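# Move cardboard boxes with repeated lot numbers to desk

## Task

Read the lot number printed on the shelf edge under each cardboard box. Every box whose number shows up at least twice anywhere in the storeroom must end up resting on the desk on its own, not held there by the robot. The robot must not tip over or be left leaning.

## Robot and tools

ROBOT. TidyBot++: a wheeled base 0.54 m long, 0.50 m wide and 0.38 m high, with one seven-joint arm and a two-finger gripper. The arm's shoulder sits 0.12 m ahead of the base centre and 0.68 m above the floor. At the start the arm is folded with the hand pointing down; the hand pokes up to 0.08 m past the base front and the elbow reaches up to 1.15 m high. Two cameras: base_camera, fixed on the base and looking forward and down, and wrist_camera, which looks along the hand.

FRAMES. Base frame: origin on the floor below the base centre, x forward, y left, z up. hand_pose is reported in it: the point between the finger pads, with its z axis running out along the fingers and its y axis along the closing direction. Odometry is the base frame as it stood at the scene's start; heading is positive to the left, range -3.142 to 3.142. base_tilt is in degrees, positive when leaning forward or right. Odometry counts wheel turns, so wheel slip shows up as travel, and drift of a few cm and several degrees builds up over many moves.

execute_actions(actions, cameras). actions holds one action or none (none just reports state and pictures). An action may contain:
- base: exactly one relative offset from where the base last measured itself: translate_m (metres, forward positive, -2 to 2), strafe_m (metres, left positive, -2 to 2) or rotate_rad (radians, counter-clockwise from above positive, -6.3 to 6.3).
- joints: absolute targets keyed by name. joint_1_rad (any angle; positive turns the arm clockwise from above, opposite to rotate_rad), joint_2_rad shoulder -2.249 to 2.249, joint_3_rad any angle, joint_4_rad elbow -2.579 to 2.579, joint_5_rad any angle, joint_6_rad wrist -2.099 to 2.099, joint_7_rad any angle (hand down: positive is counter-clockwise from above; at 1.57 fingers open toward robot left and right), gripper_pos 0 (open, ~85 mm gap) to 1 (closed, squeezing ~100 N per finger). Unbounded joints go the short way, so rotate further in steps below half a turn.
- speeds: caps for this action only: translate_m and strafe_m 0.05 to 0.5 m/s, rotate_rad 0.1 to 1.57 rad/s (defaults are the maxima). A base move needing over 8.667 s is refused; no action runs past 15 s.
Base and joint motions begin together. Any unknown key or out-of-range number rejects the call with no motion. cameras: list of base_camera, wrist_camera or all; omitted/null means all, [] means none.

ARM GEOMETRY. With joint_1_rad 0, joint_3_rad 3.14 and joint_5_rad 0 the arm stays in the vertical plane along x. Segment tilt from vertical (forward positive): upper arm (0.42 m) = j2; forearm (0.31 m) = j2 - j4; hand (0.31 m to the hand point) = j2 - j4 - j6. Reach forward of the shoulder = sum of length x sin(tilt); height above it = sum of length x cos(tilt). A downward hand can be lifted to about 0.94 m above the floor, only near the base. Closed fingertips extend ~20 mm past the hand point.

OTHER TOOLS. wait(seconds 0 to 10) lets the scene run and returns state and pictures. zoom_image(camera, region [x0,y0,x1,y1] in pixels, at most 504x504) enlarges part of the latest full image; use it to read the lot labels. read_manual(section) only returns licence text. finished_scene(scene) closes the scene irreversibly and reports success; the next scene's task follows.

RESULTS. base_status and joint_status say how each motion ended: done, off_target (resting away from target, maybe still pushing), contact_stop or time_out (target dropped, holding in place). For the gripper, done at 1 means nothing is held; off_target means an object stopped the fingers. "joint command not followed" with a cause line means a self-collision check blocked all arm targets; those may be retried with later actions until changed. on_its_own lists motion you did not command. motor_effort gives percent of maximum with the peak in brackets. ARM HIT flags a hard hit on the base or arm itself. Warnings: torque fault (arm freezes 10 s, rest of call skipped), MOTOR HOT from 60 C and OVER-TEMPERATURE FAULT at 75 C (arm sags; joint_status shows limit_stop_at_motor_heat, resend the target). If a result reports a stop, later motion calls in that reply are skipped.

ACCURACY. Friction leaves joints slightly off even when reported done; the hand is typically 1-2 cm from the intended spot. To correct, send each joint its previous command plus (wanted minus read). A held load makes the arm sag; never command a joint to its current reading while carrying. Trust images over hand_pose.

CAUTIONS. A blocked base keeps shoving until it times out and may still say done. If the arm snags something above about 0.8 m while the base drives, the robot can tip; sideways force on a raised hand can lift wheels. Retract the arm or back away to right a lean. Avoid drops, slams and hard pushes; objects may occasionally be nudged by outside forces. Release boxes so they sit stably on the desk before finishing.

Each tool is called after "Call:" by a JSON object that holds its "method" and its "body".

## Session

Call:
{"method": "execute_actions", "body": {"actions": []}}

Scene clock: 0.00 s.
base_odometry: x=+0.000 y=+0.000 heading=+0.000 (m, m, rad; odometry frame)
base_tilt: forward=-0.3 right=+0.2 (deg)
base_status: not commanded
joint_positions: joint_1_rad=+0.003 joint_2_rad=-0.332 joint_3_rad=+3.145 joint_4_rad=-2.545 joint_5_rad=-0.053 joint_6_rad=-0.884 joint_7_rad=+1.587 gripper_pos=+0.000
joint_status: not commanded
motor_effort: joint_1_rad=+0 joint_2_rad=-2 joint_3_rad=+2 joint_4_rad=+13 joint_5_rad=+0 joint_6_rad=+0 joint_7_rad=+0 (%)
hand_pose: x=+0.2478 y=+0.0133 z=+0.5806 quat_wxyz=(-0.021, +0.999, -0.011, +0.023) (m; base frame)
pictures: base_camera, wrist_camera
camera_calibration (this result's frames):
wrist_camera: T_world_to_cam=[[-0.0158386, -0.997424, -0.0699675, 0.0628963], [-0.998383, 0.0195969, -0.0533587, 0.338458], [0.0545923, 0.0690092, -0.996121, 0.701395], [0, 0, 0, 1]] pos_world=[0.300616, 0.0076988, 0.721135]
Images, in order (width x height): base_camera 644x364, wrist_camera 644x476.

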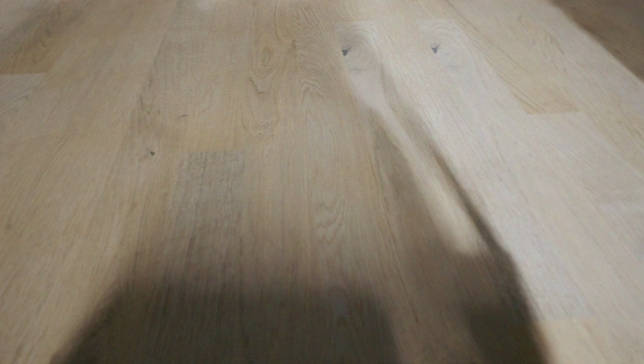

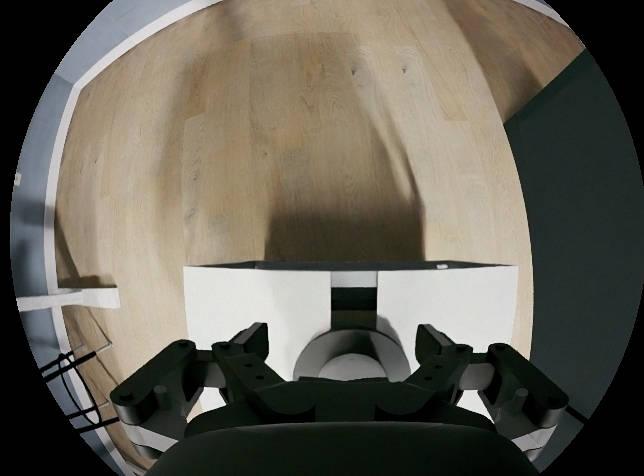

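Call:
{"method": "execute_actions", "body": {"actions": [{"joints": {"joint_1_rad": -2.9, "joint_2_rad": -0.8, "joint_4_rad": -1.5, "joint_5_rad": 0.02, "joint_6_rad": -1.15, "joint_7_rad": 1.55, "gripper_pos": 1.0}}], "cameras": ["wrist_camera"]}}

Scene clock: 4.13 s.
base_odometry: x=+0.000 y=+0.000 heading=+0.000 (m, m, rad; odometry frame)
base_tilt: forward=-0.3 right=+0.2 (deg)
base_status: not commanded
joint_positions: joint_1_rad=-2.878 joint_2_rad=-0.777 joint_3_rad=+3.145 joint_4_rad=-1.515 joint_5_rad=-0.001 joint_6_rad=-1.126 joint_7_rad=+1.574 gripper_pos=+0.999
joint_status: all done
motor_effort: joint_1_rad=+1(0) joint_2_rad=+8(10) joint_3_rad=+1(3) joint_4_rad=+15(19) joint_5_rad=+0(0) joint_6_rad=+8(9) joint_7_rad=+0(0) (%)
hand_pose: x=-0.0883 y=+0.0562 z=+1.1242 quat_wxyz=(-0.591, +0.106, +0.796, +0.079) (m; base frame)
pictures: wrist_camera
camera_calibration (this result's frames):
wrist_camera: T_world_to_cam=[[0.235089, 0.971965, -0.00406216, -0.0241786], [0.272545, -0.0699308, -0.959598, 1.16714], [-0.93298, 0.224483, -0.281345, 0.358705], [0, 0, 0, 1]] pos_world=[0.0222492, 0.0245967, 1.22081]
Images, in order (width x height): wrist_camera 644x476.

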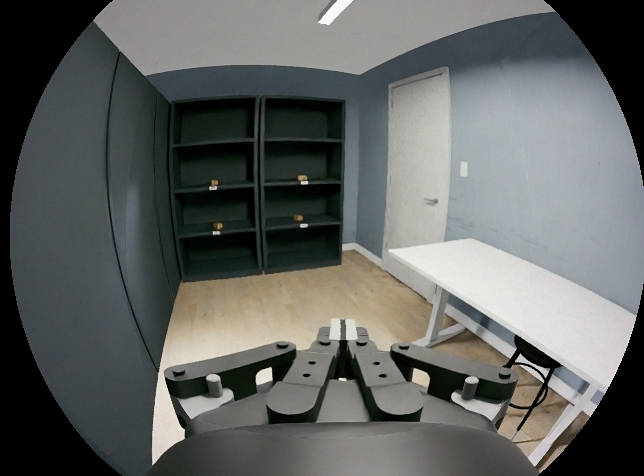

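Call:
{"method": "execute_actions", "body": {"actions": [{"base": {"rotate_rad": 3.267}, "joints": {"joint_1_rad": 0.02}}], "cameras": ["base_camera"]}}

Call:
{"method": "execute_actions", "body": {"actions": [{"base": {"translate_m": 1.72}, "joints": {"joint_2_rad": 0.1, "joint_4_rad": -2.5, "joint_6_rad": 0.85}}]}}

Scene clock: 9.03 s.
base_odometry: x=+0.000 y=+0.000 heading=-3.017 (m, m, rad; odometry frame)
base_tilt: forward=-0.3 right=+0.2 (deg)
base_status: done
joint_positions: joint_1_rad=-0.002 joint_2_rad=-0.780 joint_3_rad=+3.145 joint_4_rad=-1.515 joint_5_rad=+0.000 joint_6_rad=-1.126 joint_7_rad=+1.574 gripper_pos=+0.999
joint_status: all done
motor_effort: joint_1_rad=+0(0) joint_2_rad=+9(10) joint_3_rad=+1(2) joint_4_rad=+15(16) joint_5_rad=+1(0) joint_6_rad=+8(8) joint_7_rad=+0(0) (%)
hand_pose: x=+0.3322 y=-0.0001 z=+1.1248 quat_wxyz=(+0.000, +0.802, +0.000, +0.597) (m; base frame)
pictures: base_camera
Images, in order (width x height): base_camera 644x364.

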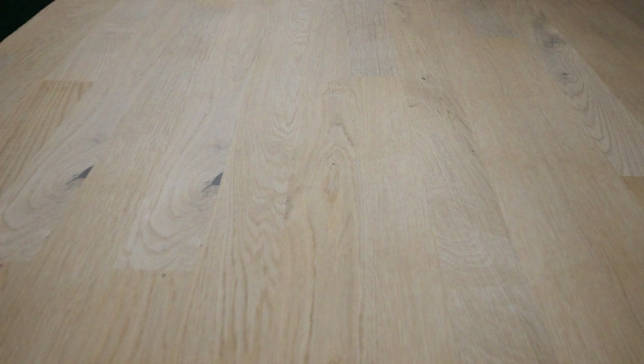

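Scene clock: 13.83 s.
base_odometry: x=-1.706 y=-0.216 heading=-3.016 (m, m, rad; odometry frame)
base_tilt: forward=-0.3 right=+0.2 (deg)
base_status: done
joint_positions: joint_1_rad=-0.002 joint_2_rad=+0.084 joint_3_rad=+3.145 joint_4_rad=-2.486 joint_5_rad=+0.001 joint_6_rad=+0.830 joint_7_rad=+1.574 gripper_pos=+0.999
joint_status: all done
motor_effort: joint_1_rad=+1(0) joint_2_rad=-18(21) joint_3_rad=+0(1) joint_4_rad=+13(21) joint_5_rad=+1(1) joint_6_rad=+9(9) joint_7_rad=+0(0) (%)
hand_pose: x=+0.6313 y=+0.0007 z=+0.7845 quat_wxyz=(+0.002, +0.764, +0.001, +0.645) (m; base frame)
pictures: base_camera, wrist_camera
camera_calibration (this result's frames):
wrist_camera: T_world_to_cam=[[0.0274346, -0.999618, 0.00342817, -0.014216], [-0.159512, -0.00776327, -0.987166, 0.935508], [0.986815, 0.0265356, -0.159664, -0.360248], [0, 0, 0, 1]] pos_world=[0.505112, 0.00261145, 0.866032]
Images, in order (width x height): base_camera 644x364, wrist_camera 644x476.

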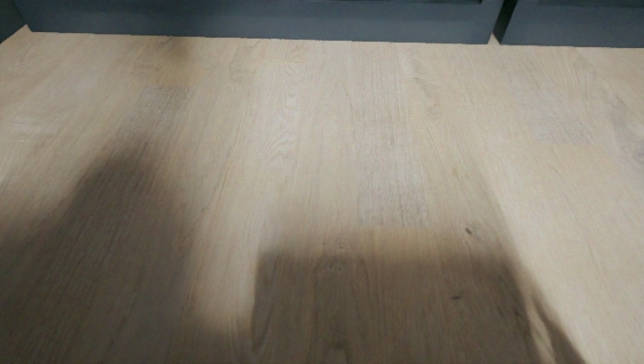

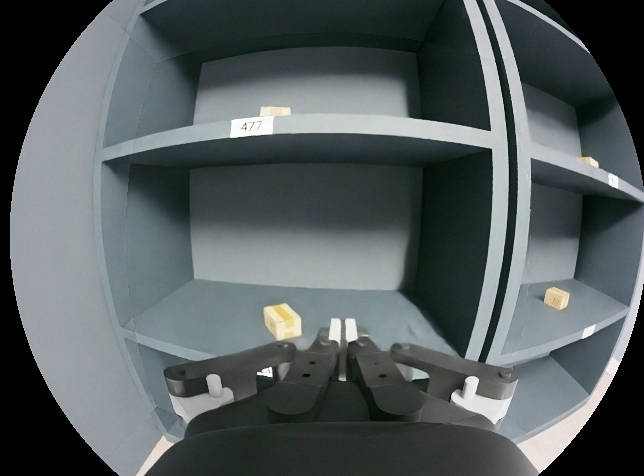

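Call:
{"method": "execute_actions", "body": {"actions": [{"joints": {"joint_6_rad": 0.5}}], "cameras": ["wrist_camera"]}}

Call:
{"method": "execute_actions", "body": {"actions": [{"base": {"strafe_m": -0.4}, "joints": {"joint_1_rad": 0.45, "joint_6_rad": 0.62}}], "cameras": ["wrist_camera"]}}

Scene clock: 14.90 s.
base_odometry: x=-1.706 y=-0.216 heading=-3.016 (m, m, rad; odometry frame)
base_tilt: forward=-0.3 right=+0.3 (deg)
base_status: not commanded
joint_positions: joint_1_rad=-0.002 joint_2_rad=+0.088 joint_3_rad=+3.145 joint_4_rad=-2.497 joint_5_rad=+0.001 joint_6_rad=+0.499 joint_7_rad=+1.574 gripper_pos=+0.999
joint_status: all done
motor_effort: joint_1_rad=+0(1) joint_2_rad=-18(20) joint_3_rad=+0(1) joint_4_rad=+13(15) joint_5_rad=+1(0) joint_6_rad=+8(9) joint_7_rad=+0(0) (%)
hand_pose: x=+0.5930 y=+0.0007 z=+0.6808 quat_wxyz=(+0.001, +0.864, +0.001, +0.504) (m; base frame)
pictures: wrist_camera
camera_calibration (this result's frames):
wrist_camera: T_world_to_cam=[[0.0267003, -0.999623, -0.00640972, -0.00569438], [-0.484893, -0.007344, -0.874543, 0.943283], [0.874166, 0.0264586, -0.484906, -0.0508019], [0, 0, 0, 1]] pos_world=[0.501952, 0.00257938, 0.80027]
Images, in order (width x height): wrist_camera 644x476.

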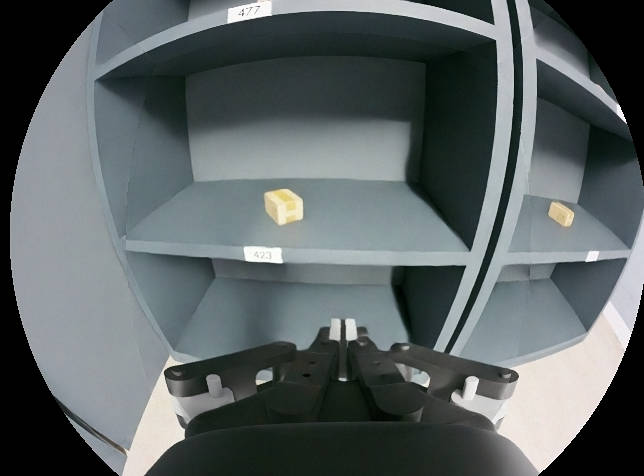

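Scene clock: 17.07 s.
base_odometry: x=-1.757 y=+0.181 heading=-3.016 (m, m, rad; odometry frame)
base_tilt: forward=-0.3 right=+0.3 (deg)
base_status: done
joint_positions: joint_1_rad=+0.434 joint_2_rad=+0.088 joint_3_rad=+3.145 joint_4_rad=-2.497 joint_5_rad=+0.002 joint_6_rad=+0.597 joint_7_rad=+1.574 gripper_pos=+0.999
joint_status: all done
motor_effort: joint_1_rad=+0(1) joint_2_rad=-18(19) joint_3_rad=+0(1) joint_4_rad=+12(13) joint_5_rad=+0(0) joint_6_rad=+8(8) joint_7_rad=+0(0) (%)
hand_pose: x=+0.5614 y=-0.2054 z=+0.7081 quat_wxyz=(+0.120, +0.819, -0.180, +0.532) (m; base frame)
pictures: wrist_camera
camera_calibration (this result's frames):
wrist_camera: T_world_to_cam=[[-0.396816, -0.917894, -0.00287911, 0.041376], [-0.363195, 0.159893, -0.917891, 0.94706], [0.842986, -0.363188, -0.396823, -0.129357], [0, 0, 0, 1]] pos_world=[0.469433, -0.16043, 0.818085]
Images, in order (width x height): wrist_camera 644x476.

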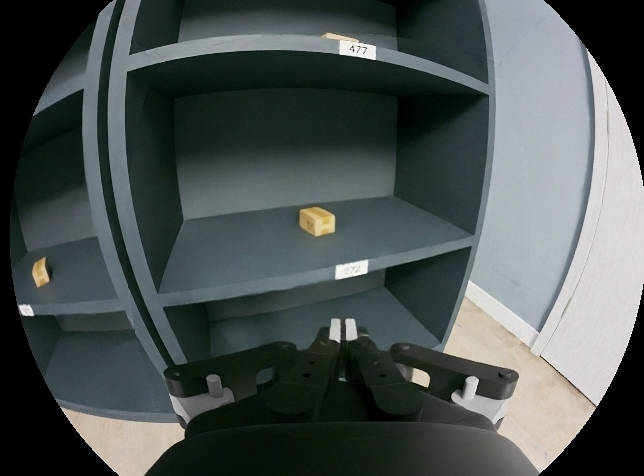

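Call:
{"method": "execute_actions", "body": {"actions": []}}

Scene clock: 18.67 s.
base_odometry: x=-1.757 y=+0.181 heading=-3.016 (m, m, rad; odometry frame)
base_tilt: forward=-0.3 right=+0.2 (deg)
base_status: done
joint_positions: joint_1_rad=+0.434 joint_2_rad=+0.088 joint_3_rad=+3.145 joint_4_rad=-2.497 joint_5_rad=+0.002 joint_6_rad=+0.597 joint_7_rad=+1.574 gripper_pos=+0.999
joint_status: all done
motor_effort: joint_1_rad=+0(1) joint_2_rad=-18(19) joint_3_rad=+0(1) joint_4_rad=+13(13) joint_5_rad=+0(0) joint_6_rad=+8(8) joint_7_rad=+0(0) (%)
hand_pose: x=+0.5614 y=-0.2054 z=+0.7081 quat_wxyz=(+0.120, +0.819, -0.180, +0.532) (m; base frame)
pictures: base_camera, wrist_camera
camera_calibration (this result's frames):
wrist_camera: T_world_to_cam=[[-0.396816, -0.917894, -0.00287918, 0.0413761], [-0.363196, 0.159893, -0.917891, 0.94706], [0.842986, -0.363188, -0.396823, -0.129357], [0, 0, 0, 1]] pos_world=[0.469433, -0.16043, 0.818085]
Images, in order (width x height): base_camera 644x364, wrist_camera 644x476.

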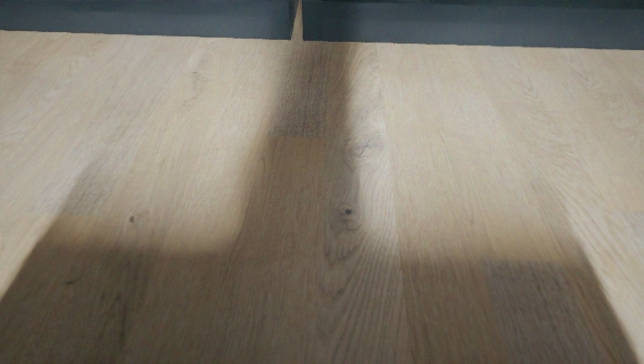

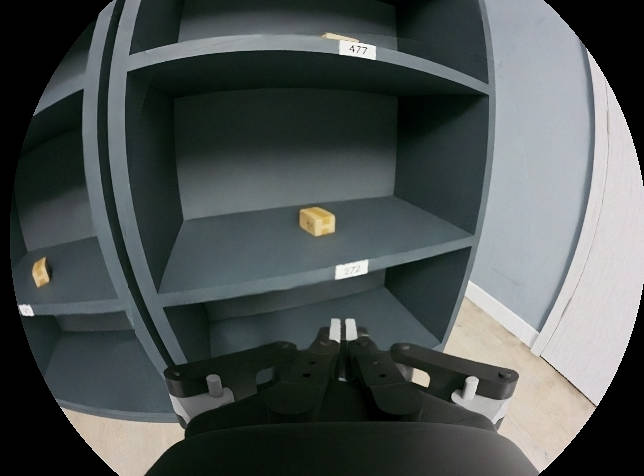

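Call:
{"method": "zoom_image", "body": {"camera": "wrist_camera", "region": [310, 250, 390, 290]}}

Call:
{"method": "zoom_image", "body": {"camera": "wrist_camera", "region": [300, 20, 400, 70]}}

Region (310, 250, 390, 290) of wrist_camera's 644x476 image, scaled by 6.300.

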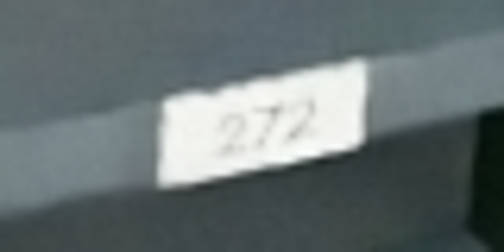

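Region (300, 20, 400, 70) of wrist_camera's 644x476 image, scaled by 5.040.

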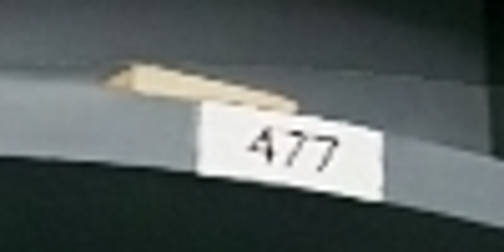

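Call:
{"method": "execute_actions", "body": {"actions": [{"base":{"translate_m":0.25},"joints":{"joint_1_rad":-0.05,"joint_2_rad":-0.45,"joint_4_rad":-1.3,"joint_6_rad":-1.22,"gripper_pos":0}}]}}

Scene clock: 21.70 s.
base_odometry: x=-2.005 y=+0.150 heading=-3.016 (m, m, rad; odometry frame)
base_tilt: forward=-0.3 right=+0.2 (deg)
base_status: done
joint_positions: joint_1_rad=-0.025 joint_2_rad=-0.436 joint_3_rad=+3.145 joint_4_rad=-1.312 joint_5_rad=+0.002 joint_6_rad=-1.200 joint_7_rad=+1.574 gripper_pos=+0.000
joint_status: all done
motor_effort: joint_1_rad=+0(0) joint_2_rad=-4(22) joint_3_rad=+1(0) joint_4_rad=+17(19) joint_5_rad=+1(1) joint_6_rad=+7(9) joint_7_rad=+0(0) (%)
hand_pose: x=+0.4552 y=+0.0074 z=+1.1140 quat_wxyz=(-0.004, +0.861, +0.010, +0.508) (m; base frame)
pictures: base_camera, wrist_camera
camera_calibration (this result's frames):
wrist_camera: T_world_to_cam=[[0.0482886, -0.99881, -0.006771, -0.00197674], [-0.475886, -0.0170462, -0.879342, 1.25663], [0.87818, 0.0456844, -0.476143, 0.267802], [0, 0, 0, 1]] pos_world=[0.36293, 0.00721192, 1.23251]
Images, in order (width x height): base_camera 644x364, wrist_camera 644x476.

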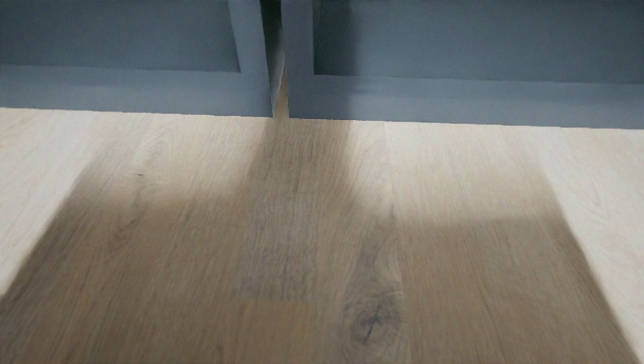

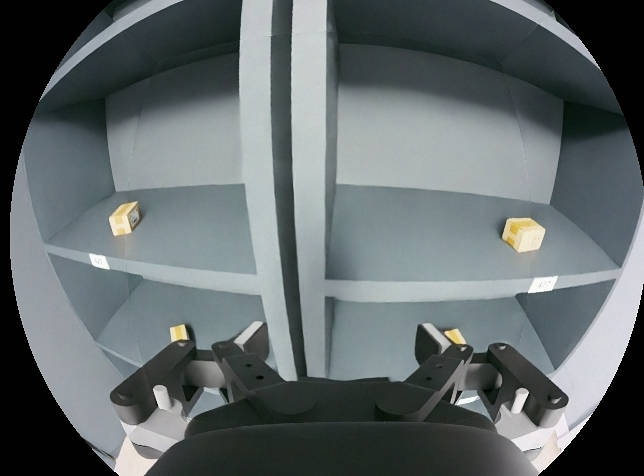

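Call:
{"method": "zoom_image", "body": {"camera": "wrist_camera", "region": [480, 200, 580, 300]}}

Call:
{"method": "zoom_image", "body": {"camera": "wrist_camera", "region": [70, 185, 170, 285]}}

Region (480, 200, 580, 300) of wrist_camera's 644x476 image, scaled by 5.040.

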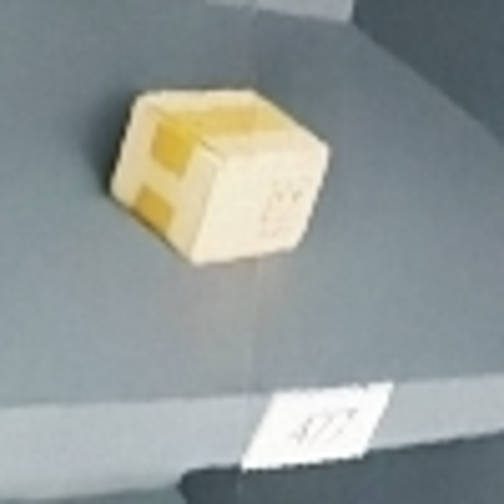

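Region (70, 185, 170, 285) of wrist_camera's 644x476 image, scaled by 5.040.

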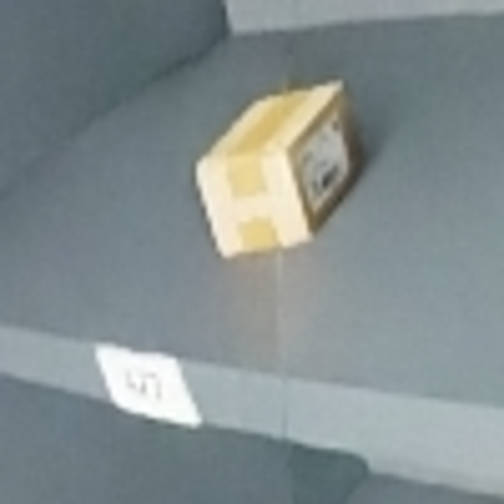

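Call:
{"method": "execute_actions", "body": {"actions": [{"base":{"strafe_m":0.30},"joints":{"joint_1_rad":-0.42,"joint_2_rad":-0.07,"joint_4_rad":-1.345,"joint_6_rad":-0.79}}]}}

Scene clock: 26.47 s.
base_odometry: x=-1.967 y=-0.148 heading=-3.016 (m, m, rad; odometry frame)
base_tilt: forward=-0.3 right=+0.2 (deg)
base_status: done
joint_positions: joint_1_rad=-0.406 joint_2_rad=-0.063 joint_3_rad=+3.142 joint_4_rad=-1.338 joint_5_rad=+0.005 joint_6_rad=-0.812 joint_7_rad=+1.574 gripper_pos=+0.000
joint_status: all done
motor_effort: joint_1_rad=+0(2) joint_2_rad=-20(24) joint_3_rad=+0(3) joint_4_rad=+20(21) joint_5_rad=+1(0) joint_6_rad=+7(8) joint_7_rad=+0(0) (%)
hand_pose: x=+0.6199 y=+0.2154 z=+1.0398 quat_wxyz=(-0.098, +0.846, +0.176, +0.494) (m; base frame)
pictures: base_camera, wrist_camera
camera_calibration (this result's frames):
wrist_camera: T_world_to_cam=[[0.418617, -0.908158, -0.00279766, -0.0559039], [-0.442386, -0.201226, -0.873958, 1.28663], [0.79313, 0.367092, -0.485993, 0.0720758], [0, 0, 0, 1]] pos_world=[0.535424, 0.181676, 1.15933]
Images, in order (width x height): base_camera 644x364, wrist_camera 644x476.

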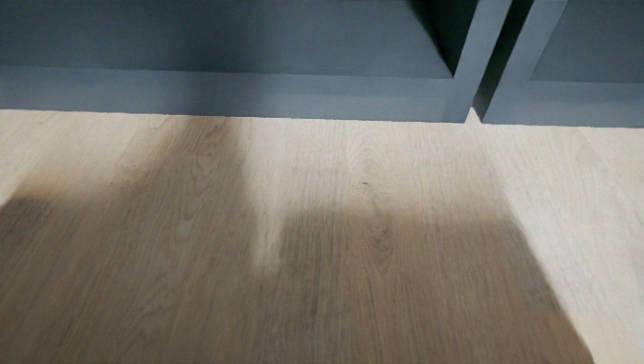

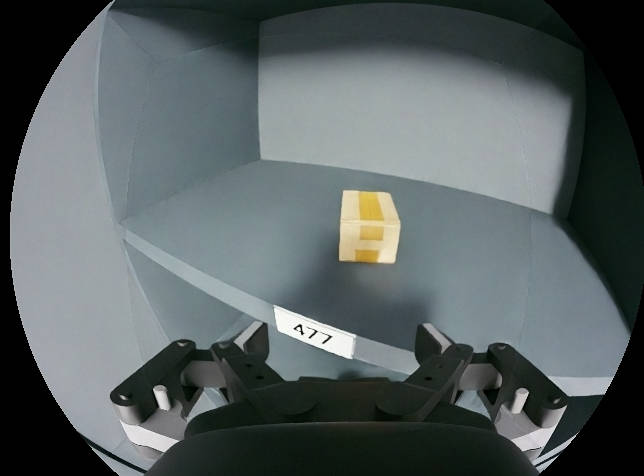

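Call:
{"method": "execute_actions", "body": {"actions": [{"base":{"translate_m":0.073},"joints":{"joint_2_rad":0.03,"joint_4_rad":-1.275,"joint_6_rad":-0.735}}], "cameras": ["wrist_camera"]}}

Scene clock: 28.30 s.
base_odometry: x=-2.040 y=-0.157 heading=-3.016 (m, m, rad; odometry frame)
base_tilt: forward=-0.3 right=+0.2 (deg)
base_status: done
joint_positions: joint_1_rad=-0.406 joint_2_rad=+0.031 joint_3_rad=+3.142 joint_4_rad=-1.283 joint_5_rad=+0.005 joint_6_rad=-0.752 joint_7_rad=+1.574 gripper_pos=+0.000
joint_status: all done
motor_effort: joint_1_rad=+0(0) joint_2_rad=-24(27) joint_3_rad=+0(0) joint_4_rad=+20(20) joint_5_rad=+0(1) joint_6_rad=+8(8) joint_7_rad=+0(0) (%)
hand_pose: x=+0.6620 y=+0.2335 z=+1.0338 quat_wxyz=(-0.100, +0.841, +0.175, +0.502) (m; base frame)
pictures: wrist_camera
camera_calibration (this result's frames):
wrist_camera: T_world_to_cam=[[0.418902, -0.908029, -0.00214751, -0.0579443], [-0.426258, -0.194557, -0.883432, 1.30129], [0.801764, 0.370987, -0.468555, 0.00443153], [0, 0, 0, 1]] pos_world=[0.575403, 0.198915, 1.15155]
Images, in order (width x height): wrist_camera 644x476.

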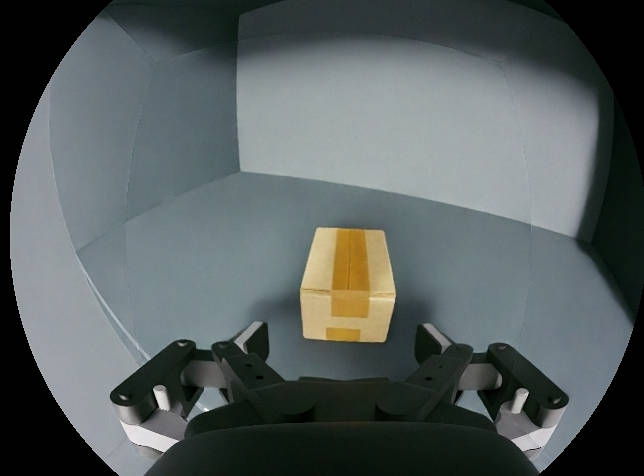

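Call:
{"method": "execute_actions", "body": {"actions": [{"base":{"translate_m":0.012},"joints":{"joint_2_rad":0.166,"joint_4_rad":-1.138,"joint_6_rad":-0.77}}], "cameras": ["wrist_camera"]}}

Scene clock: 29.77 s.
base_odometry: x=-2.052 y=-0.159 heading=-3.016 (m, m, rad; odometry frame)
base_tilt: forward=-0.3 right=+0.2 (deg)
base_status: done
joint_positions: joint_1_rad=-0.406 joint_2_rad=+0.153 joint_3_rad=+3.142 joint_4_rad=-1.152 joint_5_rad=+0.005 joint_6_rad=-0.752 joint_7_rad=+1.574 gripper_pos=+0.000
joint_status: all done
motor_effort: joint_1_rad=+0(2) joint_2_rad=-28(30) joint_3_rad=+0(1) joint_4_rad=+20(22) joint_5_rad=+0(1) joint_6_rad=+7(8) joint_7_rad=+0(0) (%)
hand_pose: x=+0.7092 y=+0.2538 z=+1.0348 quat_wxyz=(-0.101, +0.839, +0.174, +0.506) (m; base frame)
pictures: wrist_camera
camera_calibration (this result's frames):
wrist_camera: T_world_to_cam=[[0.418925, -0.908019, -0.00182435, -0.059642], [-0.418292, -0.1912, -0.887961, 1.32439], [0.805936, 0.372752, -0.459916, -0.0528589], [0, 0, 0, 1]] pos_world=[0.621569, 0.218771, 1.15159]
Images, in order (width x height): wrist_camera 644x476.

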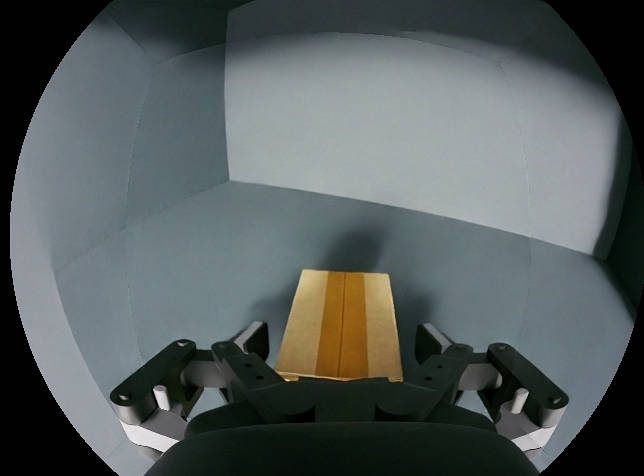

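Need to lower ~1 cm.

Call:
{"method": "execute_actions", "body": {"actions": [{"joints":{"joint_2_rad":0.184}}], "cameras": ["wrist_camera"]}}

Scene clock: 30.53 s.
base_odometry: x=-2.052 y=-0.159 heading=-3.016 (m, m, rad; odometry frame)
base_tilt: forward=-0.3 right=+0.2 (deg)
base_status: not commanded
joint_positions: joint_1_rad=-0.406 joint_2_rad=+0.162 joint_3_rad=+3.142 joint_4_rad=-1.152 joint_5_rad=+0.005 joint_6_rad=-0.752 joint_7_rad=+1.574 gripper_pos=+0.000
joint_status: all done
motor_effort: joint_1_rad=+0(0) joint_2_rad=-28(30) joint_3_rad=+1(0) joint_4_rad=+20(20) joint_5_rad=+1(1) joint_6_rad=+8(8) joint_7_rad=+0(0) (%)
hand_pose: x=+0.7124 y=+0.2552 z=+1.0288 quat_wxyz=(-0.100, +0.841, +0.175, +0.502) (m; base frame)
pictures: wrist_camera
camera_calibration (this result's frames):
wrist_camera: T_world_to_cam=[[0.418909, -0.908026, -0.00206738, -0.0594788], [-0.425855, -0.194452, -0.883649, 1.32241], [0.801974, 0.371049, -0.468145, -0.0469318], [0, 0, 0, 1]] pos_world=[0.625708, 0.22055, 1.14645]
Images, in order (width x height): wrist_camera 644x476.

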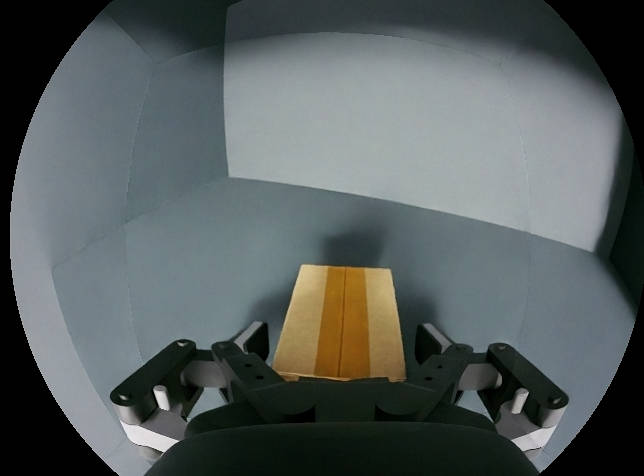

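Call:
{"method": "execute_actions", "body": {"actions": [{"joints":{"joint_2_rad":0.192,"gripper_pos":1}}], "cameras": ["wrist_camera"]}}

Scene clock: 31.77 s.
base_odometry: x=-2.052 y=-0.159 heading=-3.016 (m, m, rad; odometry frame)
base_tilt: forward=-0.3 right=+0.2 (deg)
base_status: not commanded
joint_positions: joint_1_rad=-0.406 joint_2_rad=+0.168 joint_3_rad=+3.142 joint_4_rad=-1.150 joint_5_rad=+0.005 joint_6_rad=-0.752 joint_7_rad=+1.573 gripper_pos=+0.348
joint_status: gripper_pos off_target (ended at +0.348, target +1.000); the others done
motor_effort: joint_1_rad=+1(1) joint_2_rad=-27(30) joint_3_rad=+1(0) joint_4_rad=+20(21) joint_5_rad=+1(1) joint_6_rad=+8(8) joint_7_rad=+0(0) (%)
hand_pose: x=+0.7141 y=+0.2560 z=+1.0263 quat_wxyz=(-0.100, +0.842, +0.175, +0.501) (m; base frame)
pictures: wrist_camera
camera_calibration (this result's frames):
wrist_camera: T_world_to_cam=[[0.418578, -0.908177, -0.00279754, -0.0585128], [-0.429122, -0.195065, -0.881932, 1.32184], [0.800405, 0.370358, -0.471368, -0.0451979], [0, 0, 0, 1]] pos_world=[0.6279, 0.221445, 1.14431]
Images, in order (width x height): wrist_camera 644x476.

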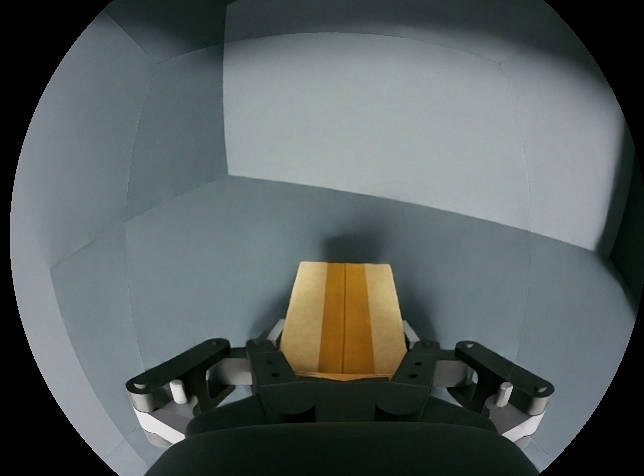

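Call:
{"method": "execute_actions", "body": {"actions": [{"base":{"translate_m":-1.0},"joints":{"joint_1_rad":0.1,"joint_2_rad":-0.2,"joint_6_rad":-1.1}}], "cameras": ["wrist_camera"]}}

Call:
{"method": "execute_actions", "body": {"actions": [{"base":{"strafe_m":-0.38},"joints":{"joint_1_rad":1.9,"joint_2_rad":0.05,"joint_4_rad":-1.74,"joint_6_rad":-0.27}}]}}

Scene clock: 35.83 s.
base_odometry: x=-1.060 y=-0.034 heading=-3.016 (m, m, rad; odometry frame)
base_tilt: forward=-0.3 right=+0.2 (deg)
base_status: done
joint_positions: joint_1_rad=+0.078 joint_2_rad=-0.191 joint_3_rad=+3.147 joint_4_rad=-1.149 joint_5_rad=+0.005 joint_6_rad=-1.087 joint_7_rad=+1.573 gripper_pos=+0.348
joint_status: all done
motor_effort: joint_1_rad=+0(3) joint_2_rad=-13(34) joint_3_rad=+0(2) joint_4_rad=+18(22) joint_5_rad=+1(1) joint_6_rad=+8(9) joint_7_rad=+0(0) (%)
hand_pose: x=+0.5716 y=-0.0385 z=+1.1339 quat_wxyz=(+0.024, +0.853, -0.035, +0.521) (m; base frame)
pictures: wrist_camera
camera_calibration (this result's frames):
wrist_camera: T_world_to_cam=[[-0.0590192, -0.998249, -0.00402162, 0.00497154], [-0.447438, 0.0300546, -0.89381, 1.33076], [0.892365, -0.0509525, -0.448428, 0.13388], [0, 0, 0, 1]] pos_world=[0.476255, -0.0282111, 1.2495]
Images, in order (width x height): wrist_camera 644x476.

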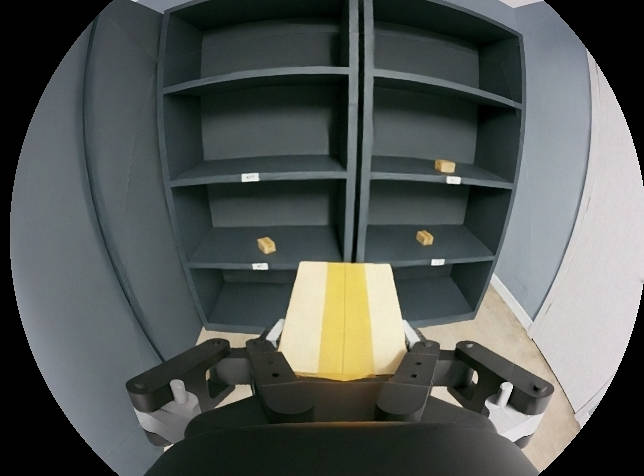

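Scene clock: 38.80 s.
base_odometry: x=-1.107 y=+0.343 heading=-3.017 (m, m, rad; odometry frame)
base_tilt: forward=-0.3 right=+0.2 (deg)
base_status: done
joint_positions: joint_1_rad=+1.881 joint_2_rad=+0.033 joint_3_rad=+3.146 joint_4_rad=-1.730 joint_5_rad=+0.005 joint_6_rad=-0.300 joint_7_rad=+1.573 gripper_pos=+0.348
joint_status: all done
motor_effort: joint_1_rad=+0(3) joint_2_rad=-25(28) joint_3_rad=+0(3) joint_4_rad=+21(22) joint_5_rad=+0(1) joint_6_rad=+9(9) joint_7_rad=+0(0) (%)
hand_pose: x=-0.0650 y=-0.5677 z=+0.8950 quat_wxyz=(+0.417, +0.506, -0.693, +0.300) (m; base frame)
pictures: base_camera, wrist_camera
camera_calibration (this result's frames):
wrist_camera: T_world_to_cam=[[-0.959209, 0.282689, -0.00246479, 0.105468], [0.133642, 0.445751, -0.885125, 1.1143], [-0.249116, -0.849349, -0.465347, 0.0555277], [0, 0, 0, 1]] pos_world=[-0.0339184, -0.479352, 1.01239]
Images, in order (width x height): base_camera 644x364, wrist_camera 644x476.

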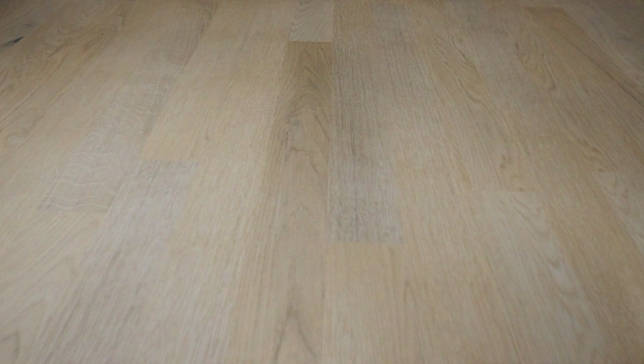

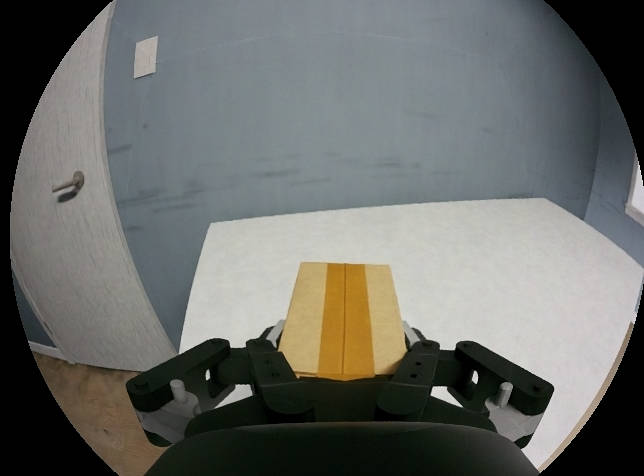

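Call:
{"method": "execute_actions", "body": {"actions": [{"joints":{"joint_2_rad":0.37,"joint_6_rad":0.045}}], "cameras": ["wrist_camera"]}}

Scene clock: 40.53 s.
base_odometry: x=-1.107 y=+0.343 heading=-3.017 (m, m, rad; odometry frame)
base_tilt: forward=-0.3 right=+0.3 (deg)
base_status: not commanded
joint_positions: joint_1_rad=+1.881 joint_2_rad=+0.374 joint_3_rad=+3.146 joint_4_rad=-1.735 joint_5_rad=+0.005 joint_6_rad=+0.016 joint_7_rad=+1.573 gripper_pos=+0.348
joint_status: all done
motor_effort: joint_1_rad=+0(1) joint_2_rad=-36(39) joint_3_rad=+0(0) joint_4_rad=+19(21) joint_5_rad=+1(0) joint_6_rad=+8(9) joint_7_rad=+0(0) (%)
hand_pose: x=-0.0942 y=-0.6599 z=+0.7574 quat_wxyz=(+0.407, +0.511, -0.698, +0.292) (m; base frame)
pictures: wrist_camera
camera_calibration (this result's frames):
wrist_camera: T_world_to_cam=[[-0.959684, 0.281072, -0.00241558, 0.102031], [0.140037, 0.470653, -0.871134, 1.04398], [-0.243714, -0.836352, -0.491039, -0.0655068], [0, 0, 0, 1]] pos_world=[-0.0642438, -0.574818, 0.877529]
Images, in order (width x height): wrist_camera 644x476.

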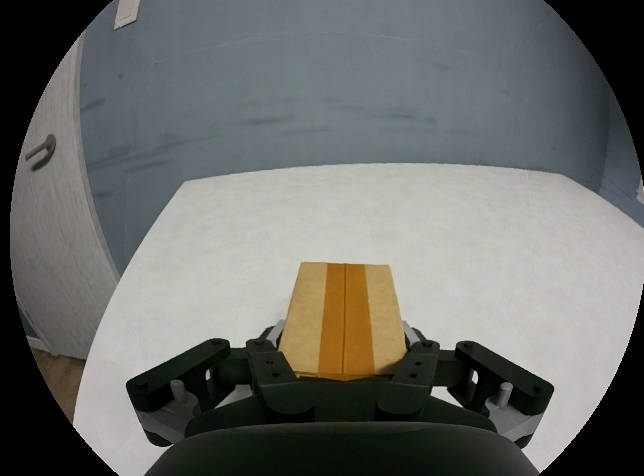

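Call:
{"method": "execute_actions", "body": {"actions": [{"joints":{"joint_2_rad":0.42,"joint_6_rad":0.075}}], "cameras": ["wrist_camera"]}}

Scene clock: 41.37 s.
base_odometry: x=-1.107 y=+0.343 heading=-3.017 (m, m, rad; odometry frame)
base_tilt: forward=-0.3 right=+0.3 (deg)
base_status: not commanded
joint_positions: joint_1_rad=+1.881 joint_2_rad=+0.393 joint_3_rad=+3.146 joint_4_rad=-1.735 joint_5_rad=+0.005 joint_6_rad=+0.058 joint_7_rad=+1.573 gripper_pos=+0.348
joint_status: all done
motor_effort: joint_1_rad=+1(0) joint_2_rad=-34(35) joint_3_rad=+0(0) joint_4_rad=+18(19) joint_5_rad=+0(1) joint_6_rad=+7(8) joint_7_rad=+0(0) (%)
hand_pose: x=-0.0965 y=-0.6675 z=+0.7551 quat_wxyz=(+0.414, +0.508, -0.694, +0.298) (m; base frame)
pictures: wrist_camera
camera_calibration (this result's frames):
wrist_camera: T_world_to_cam=[[-0.959769, 0.280786, -0.00177736, 0.101201], [0.133871, 0.452008, -0.881911, 1.04093], [-0.246825, -0.846669, -0.471412, -0.095539], [0, 0, 0, 1]] pos_world=[-0.0658019, -0.579815, 0.873149]
Images, in order (width x height): wrist_camera 644x476.

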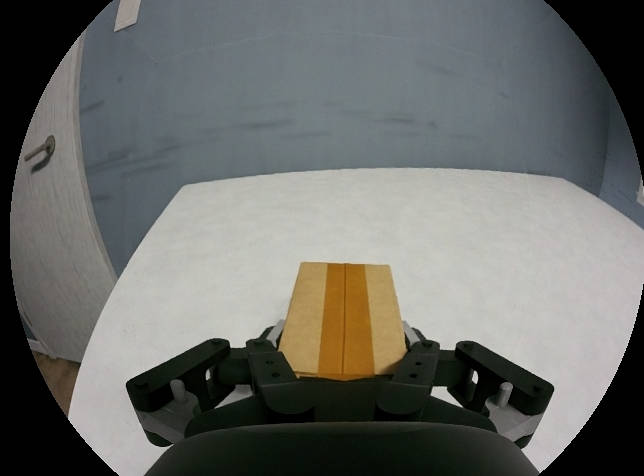

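Contact. Release and lift.

Call:
{"method": "execute_actions", "body": {"actions": [{"joints":{"joint_2_rad":0.393,"gripper_pos":0}}], "cameras": []}}

Call:
{"method": "execute_actions", "body": {"actions": [{"joints":{"joint_2_rad":0.2,"joint_4_rad":-1.7}}], "cameras": ["wrist_camera"]}}

Scene clock: 42.67 s.
base_odometry: x=-1.107 y=+0.343 heading=-3.017 (m, m, rad; odometry frame)
base_tilt: forward=-0.3 right=+0.2 (deg)
base_status: not commanded
joint_positions: joint_1_rad=+1.881 joint_2_rad=+0.393 joint_3_rad=+3.146 joint_4_rad=-1.735 joint_5_rad=+0.005 joint_6_rad=+0.058 joint_7_rad=+1.573 gripper_pos=+0.000
joint_status: all done
motor_effort: joint_1_rad=+0(0) joint_2_rad=-35(37) joint_3_rad=+0(0) joint_4_rad=+18(18) joint_5_rad=+0(0) joint_6_rad=+7(8) joint_7_rad=+0(0) (%)
hand_pose: x=-0.0965 y=-0.6675 z=+0.7552 quat_wxyz=(+0.414, +0.508, -0.694, +0.298) (m; base frame)
pictures: none
No camera images: the call's "cameras" was empty. Leave "cameras" out to get every camera's image.

Scene clock: 43.87 s.
base_odometry: x=-1.107 y=+0.343 heading=-3.017 (m, m, rad; odometry frame)
base_tilt: forward=-0.3 right=+0.3 (deg)
base_status: not commanded
joint_positions: joint_1_rad=+1.881 joint_2_rad=+0.201 joint_3_rad=+3.146 joint_4_rad=-1.707 joint_5_rad=+0.005 joint_6_rad=+0.058 joint_7_rad=+1.573 gripper_pos=+0.000
joint_status: all done
motor_effort: joint_1_rad=+0(0) joint_2_rad=-30(37) joint_3_rad=+0(0) joint_4_rad=+20(20) joint_5_rad=+0(0) joint_6_rad=+8(8) joint_7_rad=+0(0) (%)
hand_pose: x=-0.0900 y=-0.6471 z=+0.9043 quat_wxyz=(+0.488, +0.472, -0.644, +0.352) (m; base frame)
pictures: wrist_camera
camera_calibration (this result's frames):
wrist_camera: T_world_to_cam=[[-0.959702, 0.280989, 0.00403899, 0.0968869], [0.0714294, 0.257813, -0.963551, 1.10501], [-0.271789, -0.924434, -0.267495, -0.243364], [0, 0, 0, 1]] pos_world=[-0.0520909, -0.537083, 0.999239]
Images, in order (width x height): wrist_camera 644x476.

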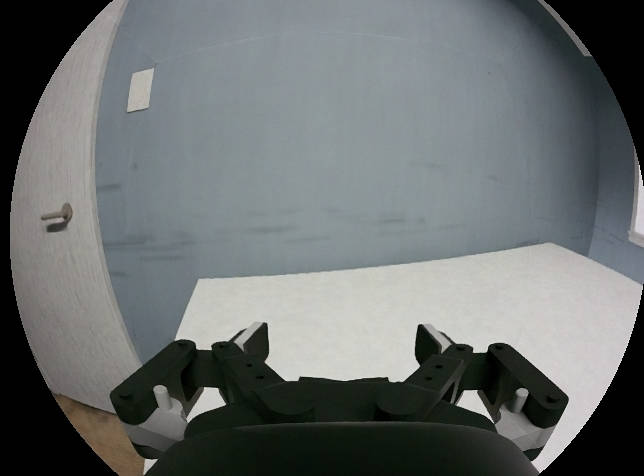

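Call:
{"method": "execute_actions", "body": {"actions": [{"base":{"translate_m":1.0},"joints":{"joint_1_rad":-0.02,"joint_2_rad":0.15,"joint_4_rad":-1.055,"joint_5_rad":1.06,"joint_6_rad":-1.555,"joint_7_rad":0.315}}]}}

Scene clock: 47.87 s.
base_odometry: x=-2.100 y=+0.219 heading=-3.017 (m, m, rad; odometry frame)
base_tilt: forward=-0.3 right=+0.2 (deg)
base_status: done
joint_positions: joint_1_rad=-0.001 joint_2_rad=+0.173 joint_3_rad=+3.148 joint_4_rad=-1.071 joint_5_rad=+1.040 joint_6_rad=-1.531 joint_7_rad=+0.338 gripper_pos=+0.000
joint_status: all done
motor_effort: joint_1_rad=+0(3) joint_2_rad=-25(32) joint_3_rad=+1(3) joint_4_rad=+16(20) joint_5_rad=+7(7) joint_6_rad=+3(8) joint_7_rad=+0(1) (%)
hand_pose: x=+0.5500 y=-0.2689 z=+1.0522 quat_wxyz=(+0.311, +0.653, -0.553, +0.413) (m; base frame)
pictures: base_camera, wrist_camera
camera_calibration (this result's frames):
wrist_camera: T_world_to_cam=[[-0.973524, -0.220765, -0.0592853, 0.54356], [-0.0496323, 0.457313, -0.88792, 1.14489], [0.223134, -0.861468, -0.456162, 0.263034], [0, 0, 0, 1]] pos_world=[0.5273, -0.176978, 1.16878]
Images, in order (width x height): base_camera 644x364, wrist_camera 644x476.

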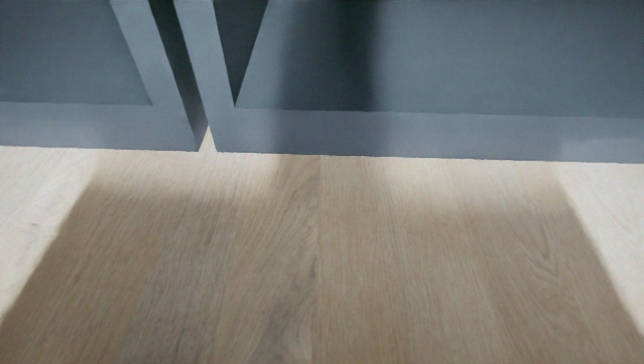

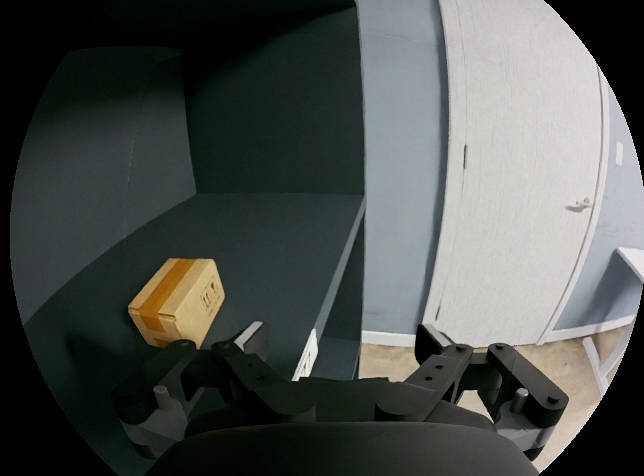

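Call:
{"method": "zoom_image", "body": {"camera": "wrist_camera", "region": [110, 240, 250, 360]}}

Region (110, 240, 250, 360) of wrist_camera's 644x476 image, scaled by 3.600; it fills the top 432 rows of this view, and the rest is white.

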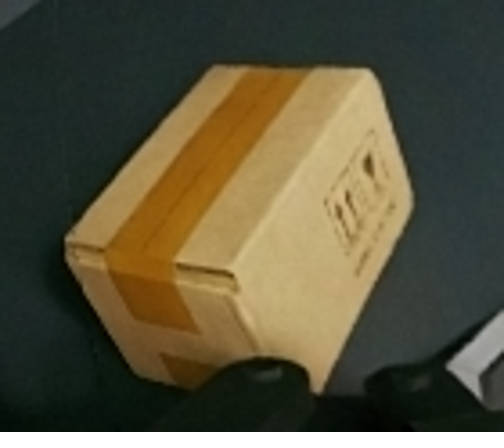

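Call:
{"method": "execute_actions", "body": {"actions": [{"base":{"translate_m":0.16},"speeds":{"translate_m":0.15},"joints":{"joint_1_rad":0.09,"joint_2_rad":0.24,"joint_4_rad":-0.905}}], "cameras": ["wrist_camera"]}}

Scene clock: 57.33 s.
base_odometry: x=-2.259 y=+0.200 heading=-3.017 (m, m, rad; odometry frame)
base_tilt: forward=-0.3 right=+0.2 (deg)
base_status: done
joint_positions: joint_1_rad=+0.072 joint_2_rad=+0.229 joint_3_rad=+3.148 joint_4_rad=-0.920 joint_5_rad=+1.041 joint_6_rad=-1.535 joint_7_rad=+0.338 gripper_pos=+0.000
joint_status: all done
motor_effort: joint_1_rad=+1(2) joint_2_rad=-27(29) joint_3_rad=+2(2) joint_4_rad=+16(16) joint_5_rad=+7(8) joint_6_rad=+3(3) joint_7_rad=+0(0) (%)
hand_pose: x=+0.5538 y=-0.3016 z=+1.0816 quat_wxyz=(+0.302, +0.611, -0.590, +0.432) (m; base frame)
pictures: wrist_camera
camera_calibration (this result's frames):
wrist_camera: T_world_to_cam=[[-0.977909, -0.146589, -0.149019, 0.663596], [0.0676097, 0.452769, -0.889061, 1.12112], [0.197797, -0.879496, -0.432856, 0.230798], [0, 0, 0, 1]] pos_world=[0.527486, -0.207347, 1.19554]
Images, in order (width x height): wrist_camera 644x476.

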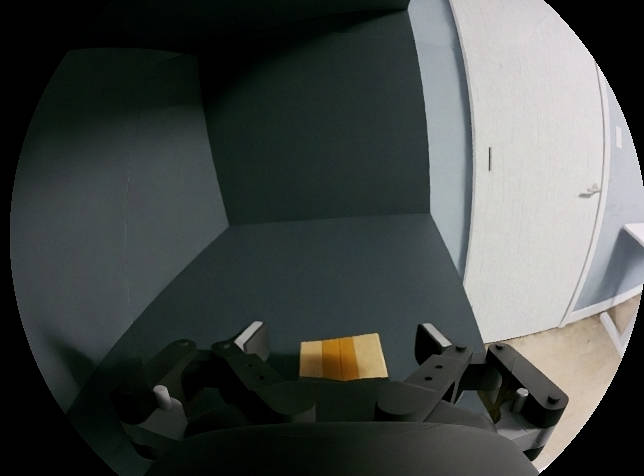

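Call:
{"method": "execute_actions", "body": {"actions": [{"joints":{"joint_1_rad":0.02,"joint_4_rad":-1.02}}], "cameras": ["wrist_camera"]}}

Scene clock: 58.90 s.
base_odometry: x=-2.259 y=+0.200 heading=-3.017 (m, m, rad; odometry frame)
base_tilt: forward=-0.3 right=+0.2 (deg)
base_status: not commanded
joint_positions: joint_1_rad=+0.038 joint_2_rad=+0.230 joint_3_rad=+3.148 joint_4_rad=-1.010 joint_5_rad=+1.042 joint_6_rad=-1.535 joint_7_rad=+0.338 gripper_pos=+0.000
joint_status: all done
motor_effort: joint_1_rad=+1(0) joint_2_rad=-26(29) joint_3_rad=+1(2) joint_4_rad=+16(16) joint_5_rad=+7(8) joint_6_rad=+3(3) joint_7_rad=+0(0) (%)
hand_pose: x=+0.5618 y=-0.2867 z=+1.0488 quat_wxyz=(+0.320, +0.641, -0.567, +0.407) (m; base frame)
pictures: wrist_camera
camera_calibration (this result's frames):
wrist_camera: T_world_to_cam=[[-0.981973, -0.179019, -0.0606663, 0.569058], [-0.028591, 0.457936, -0.888525, 1.13963], [0.186844, -0.870774, -0.4548, 0.259776], [0, 0, 0, 1]] pos_world=[0.542845, -0.193797, 1.16525]
Images, in order (width x height): wrist_camera 644x476.

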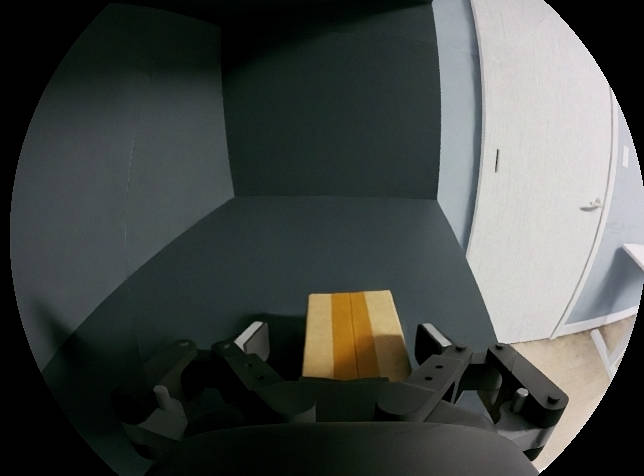

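Call:
{"method": "execute_actions", "body": {"actions": [{"base":{"translate_m":-0.004},"joints":{"joint_4_rad":-1.088}}], "cameras": ["wrist_camera"]}}

Scene clock: 59.90 s.
base_odometry: x=-2.254 y=+0.200 heading=-3.017 (m, m, rad; odometry frame)
base_tilt: forward=-0.3 right=+0.2 (deg)
base_status: done
joint_positions: joint_1_rad=+0.038 joint_2_rad=+0.233 joint_3_rad=+3.148 joint_4_rad=-1.077 joint_5_rad=+1.043 joint_6_rad=-1.535 joint_7_rad=+0.338 gripper_pos=+0.000
joint_status: all done
motor_effort: joint_1_rad=+0(1) joint_2_rad=-28(31) joint_3_rad=+1(2) joint_4_rad=+16(17) joint_5_rad=+7(8) joint_6_rad=+2(3) joint_7_rad=+0(0) (%)
hand_pose: x=+0.5590 y=-0.2868 z=+1.0236 quat_wxyz=(+0.339, +0.655, -0.556, +0.384) (m; base frame)
pictures: wrist_camera
camera_calibration (this result's frames):
wrist_camera: T_world_to_cam=[[-0.983935, -0.178336, 0.00825006, 0.495545], [-0.0907804, 0.460003, -0.883264, 1.14713], [0.153723, -0.869824, -0.468803, 0.281897], [0, 0, 0, 1]] pos_world=[0.548387, -0.194111, 1.14129]
Images, in order (width x height): wrist_camera 644x476.

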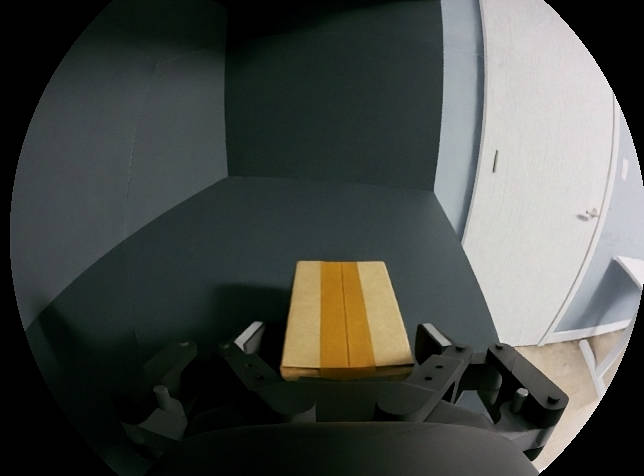

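Call:
{"method": "execute_actions", "body": {"actions": [{"joints":{"gripper_pos":1}}], "cameras": ["wrist_camera"]}}

Scene clock: 62.17 s.
base_odometry: x=-2.254 y=+0.200 heading=-3.017 (m, m, rad; odometry frame)
base_tilt: forward=-0.3 right=+0.2 (deg)
base_status: not commanded
joint_positions: joint_1_rad=+0.038 joint_2_rad=+0.233 joint_3_rad=+3.148 joint_4_rad=-1.077 joint_5_rad=+1.045 joint_6_rad=-1.535 joint_7_rad=+0.337 gripper_pos=+0.345
joint_status: gripper_pos off_target (ended at +0.345, target +1.000)
motor_effort: joint_1_rad=+0(1) joint_2_rad=-27(28) joint_3_rad=+2(2) joint_4_rad=+16(16) joint_5_rad=+7(8) joint_6_rad=+2(3) joint_7_rad=+0(1) (%)
hand_pose: x=+0.5588 y=-0.2872 z=+1.0242 quat_wxyz=(+0.340, +0.654, -0.556, +0.384) (m; base frame)
pictures: wrist_camera
camera_calibration (this result's frames):
wrist_camera: T_world_to_cam=[[-0.984084, -0.177486, 0.00885697, 0.494937], [-0.0905549, 0.457957, -0.88435, 1.14822], [0.152903, -0.871076, -0.46674, 0.279868], [0, 0, 0, 1]] pos_world=[0.548243, -0.194204, 1.14167]
Images, in order (width x height): wrist_camera 644x476.

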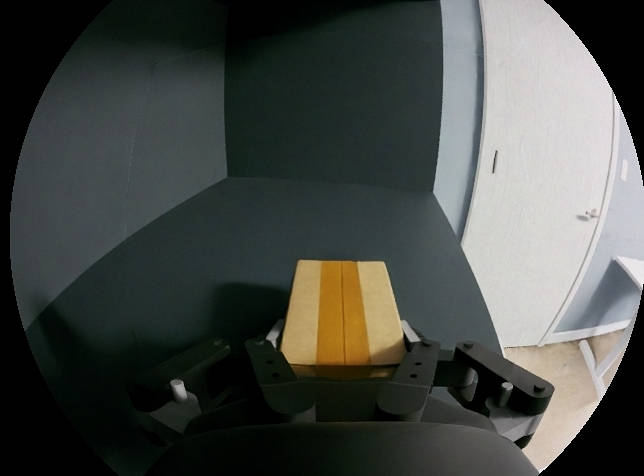

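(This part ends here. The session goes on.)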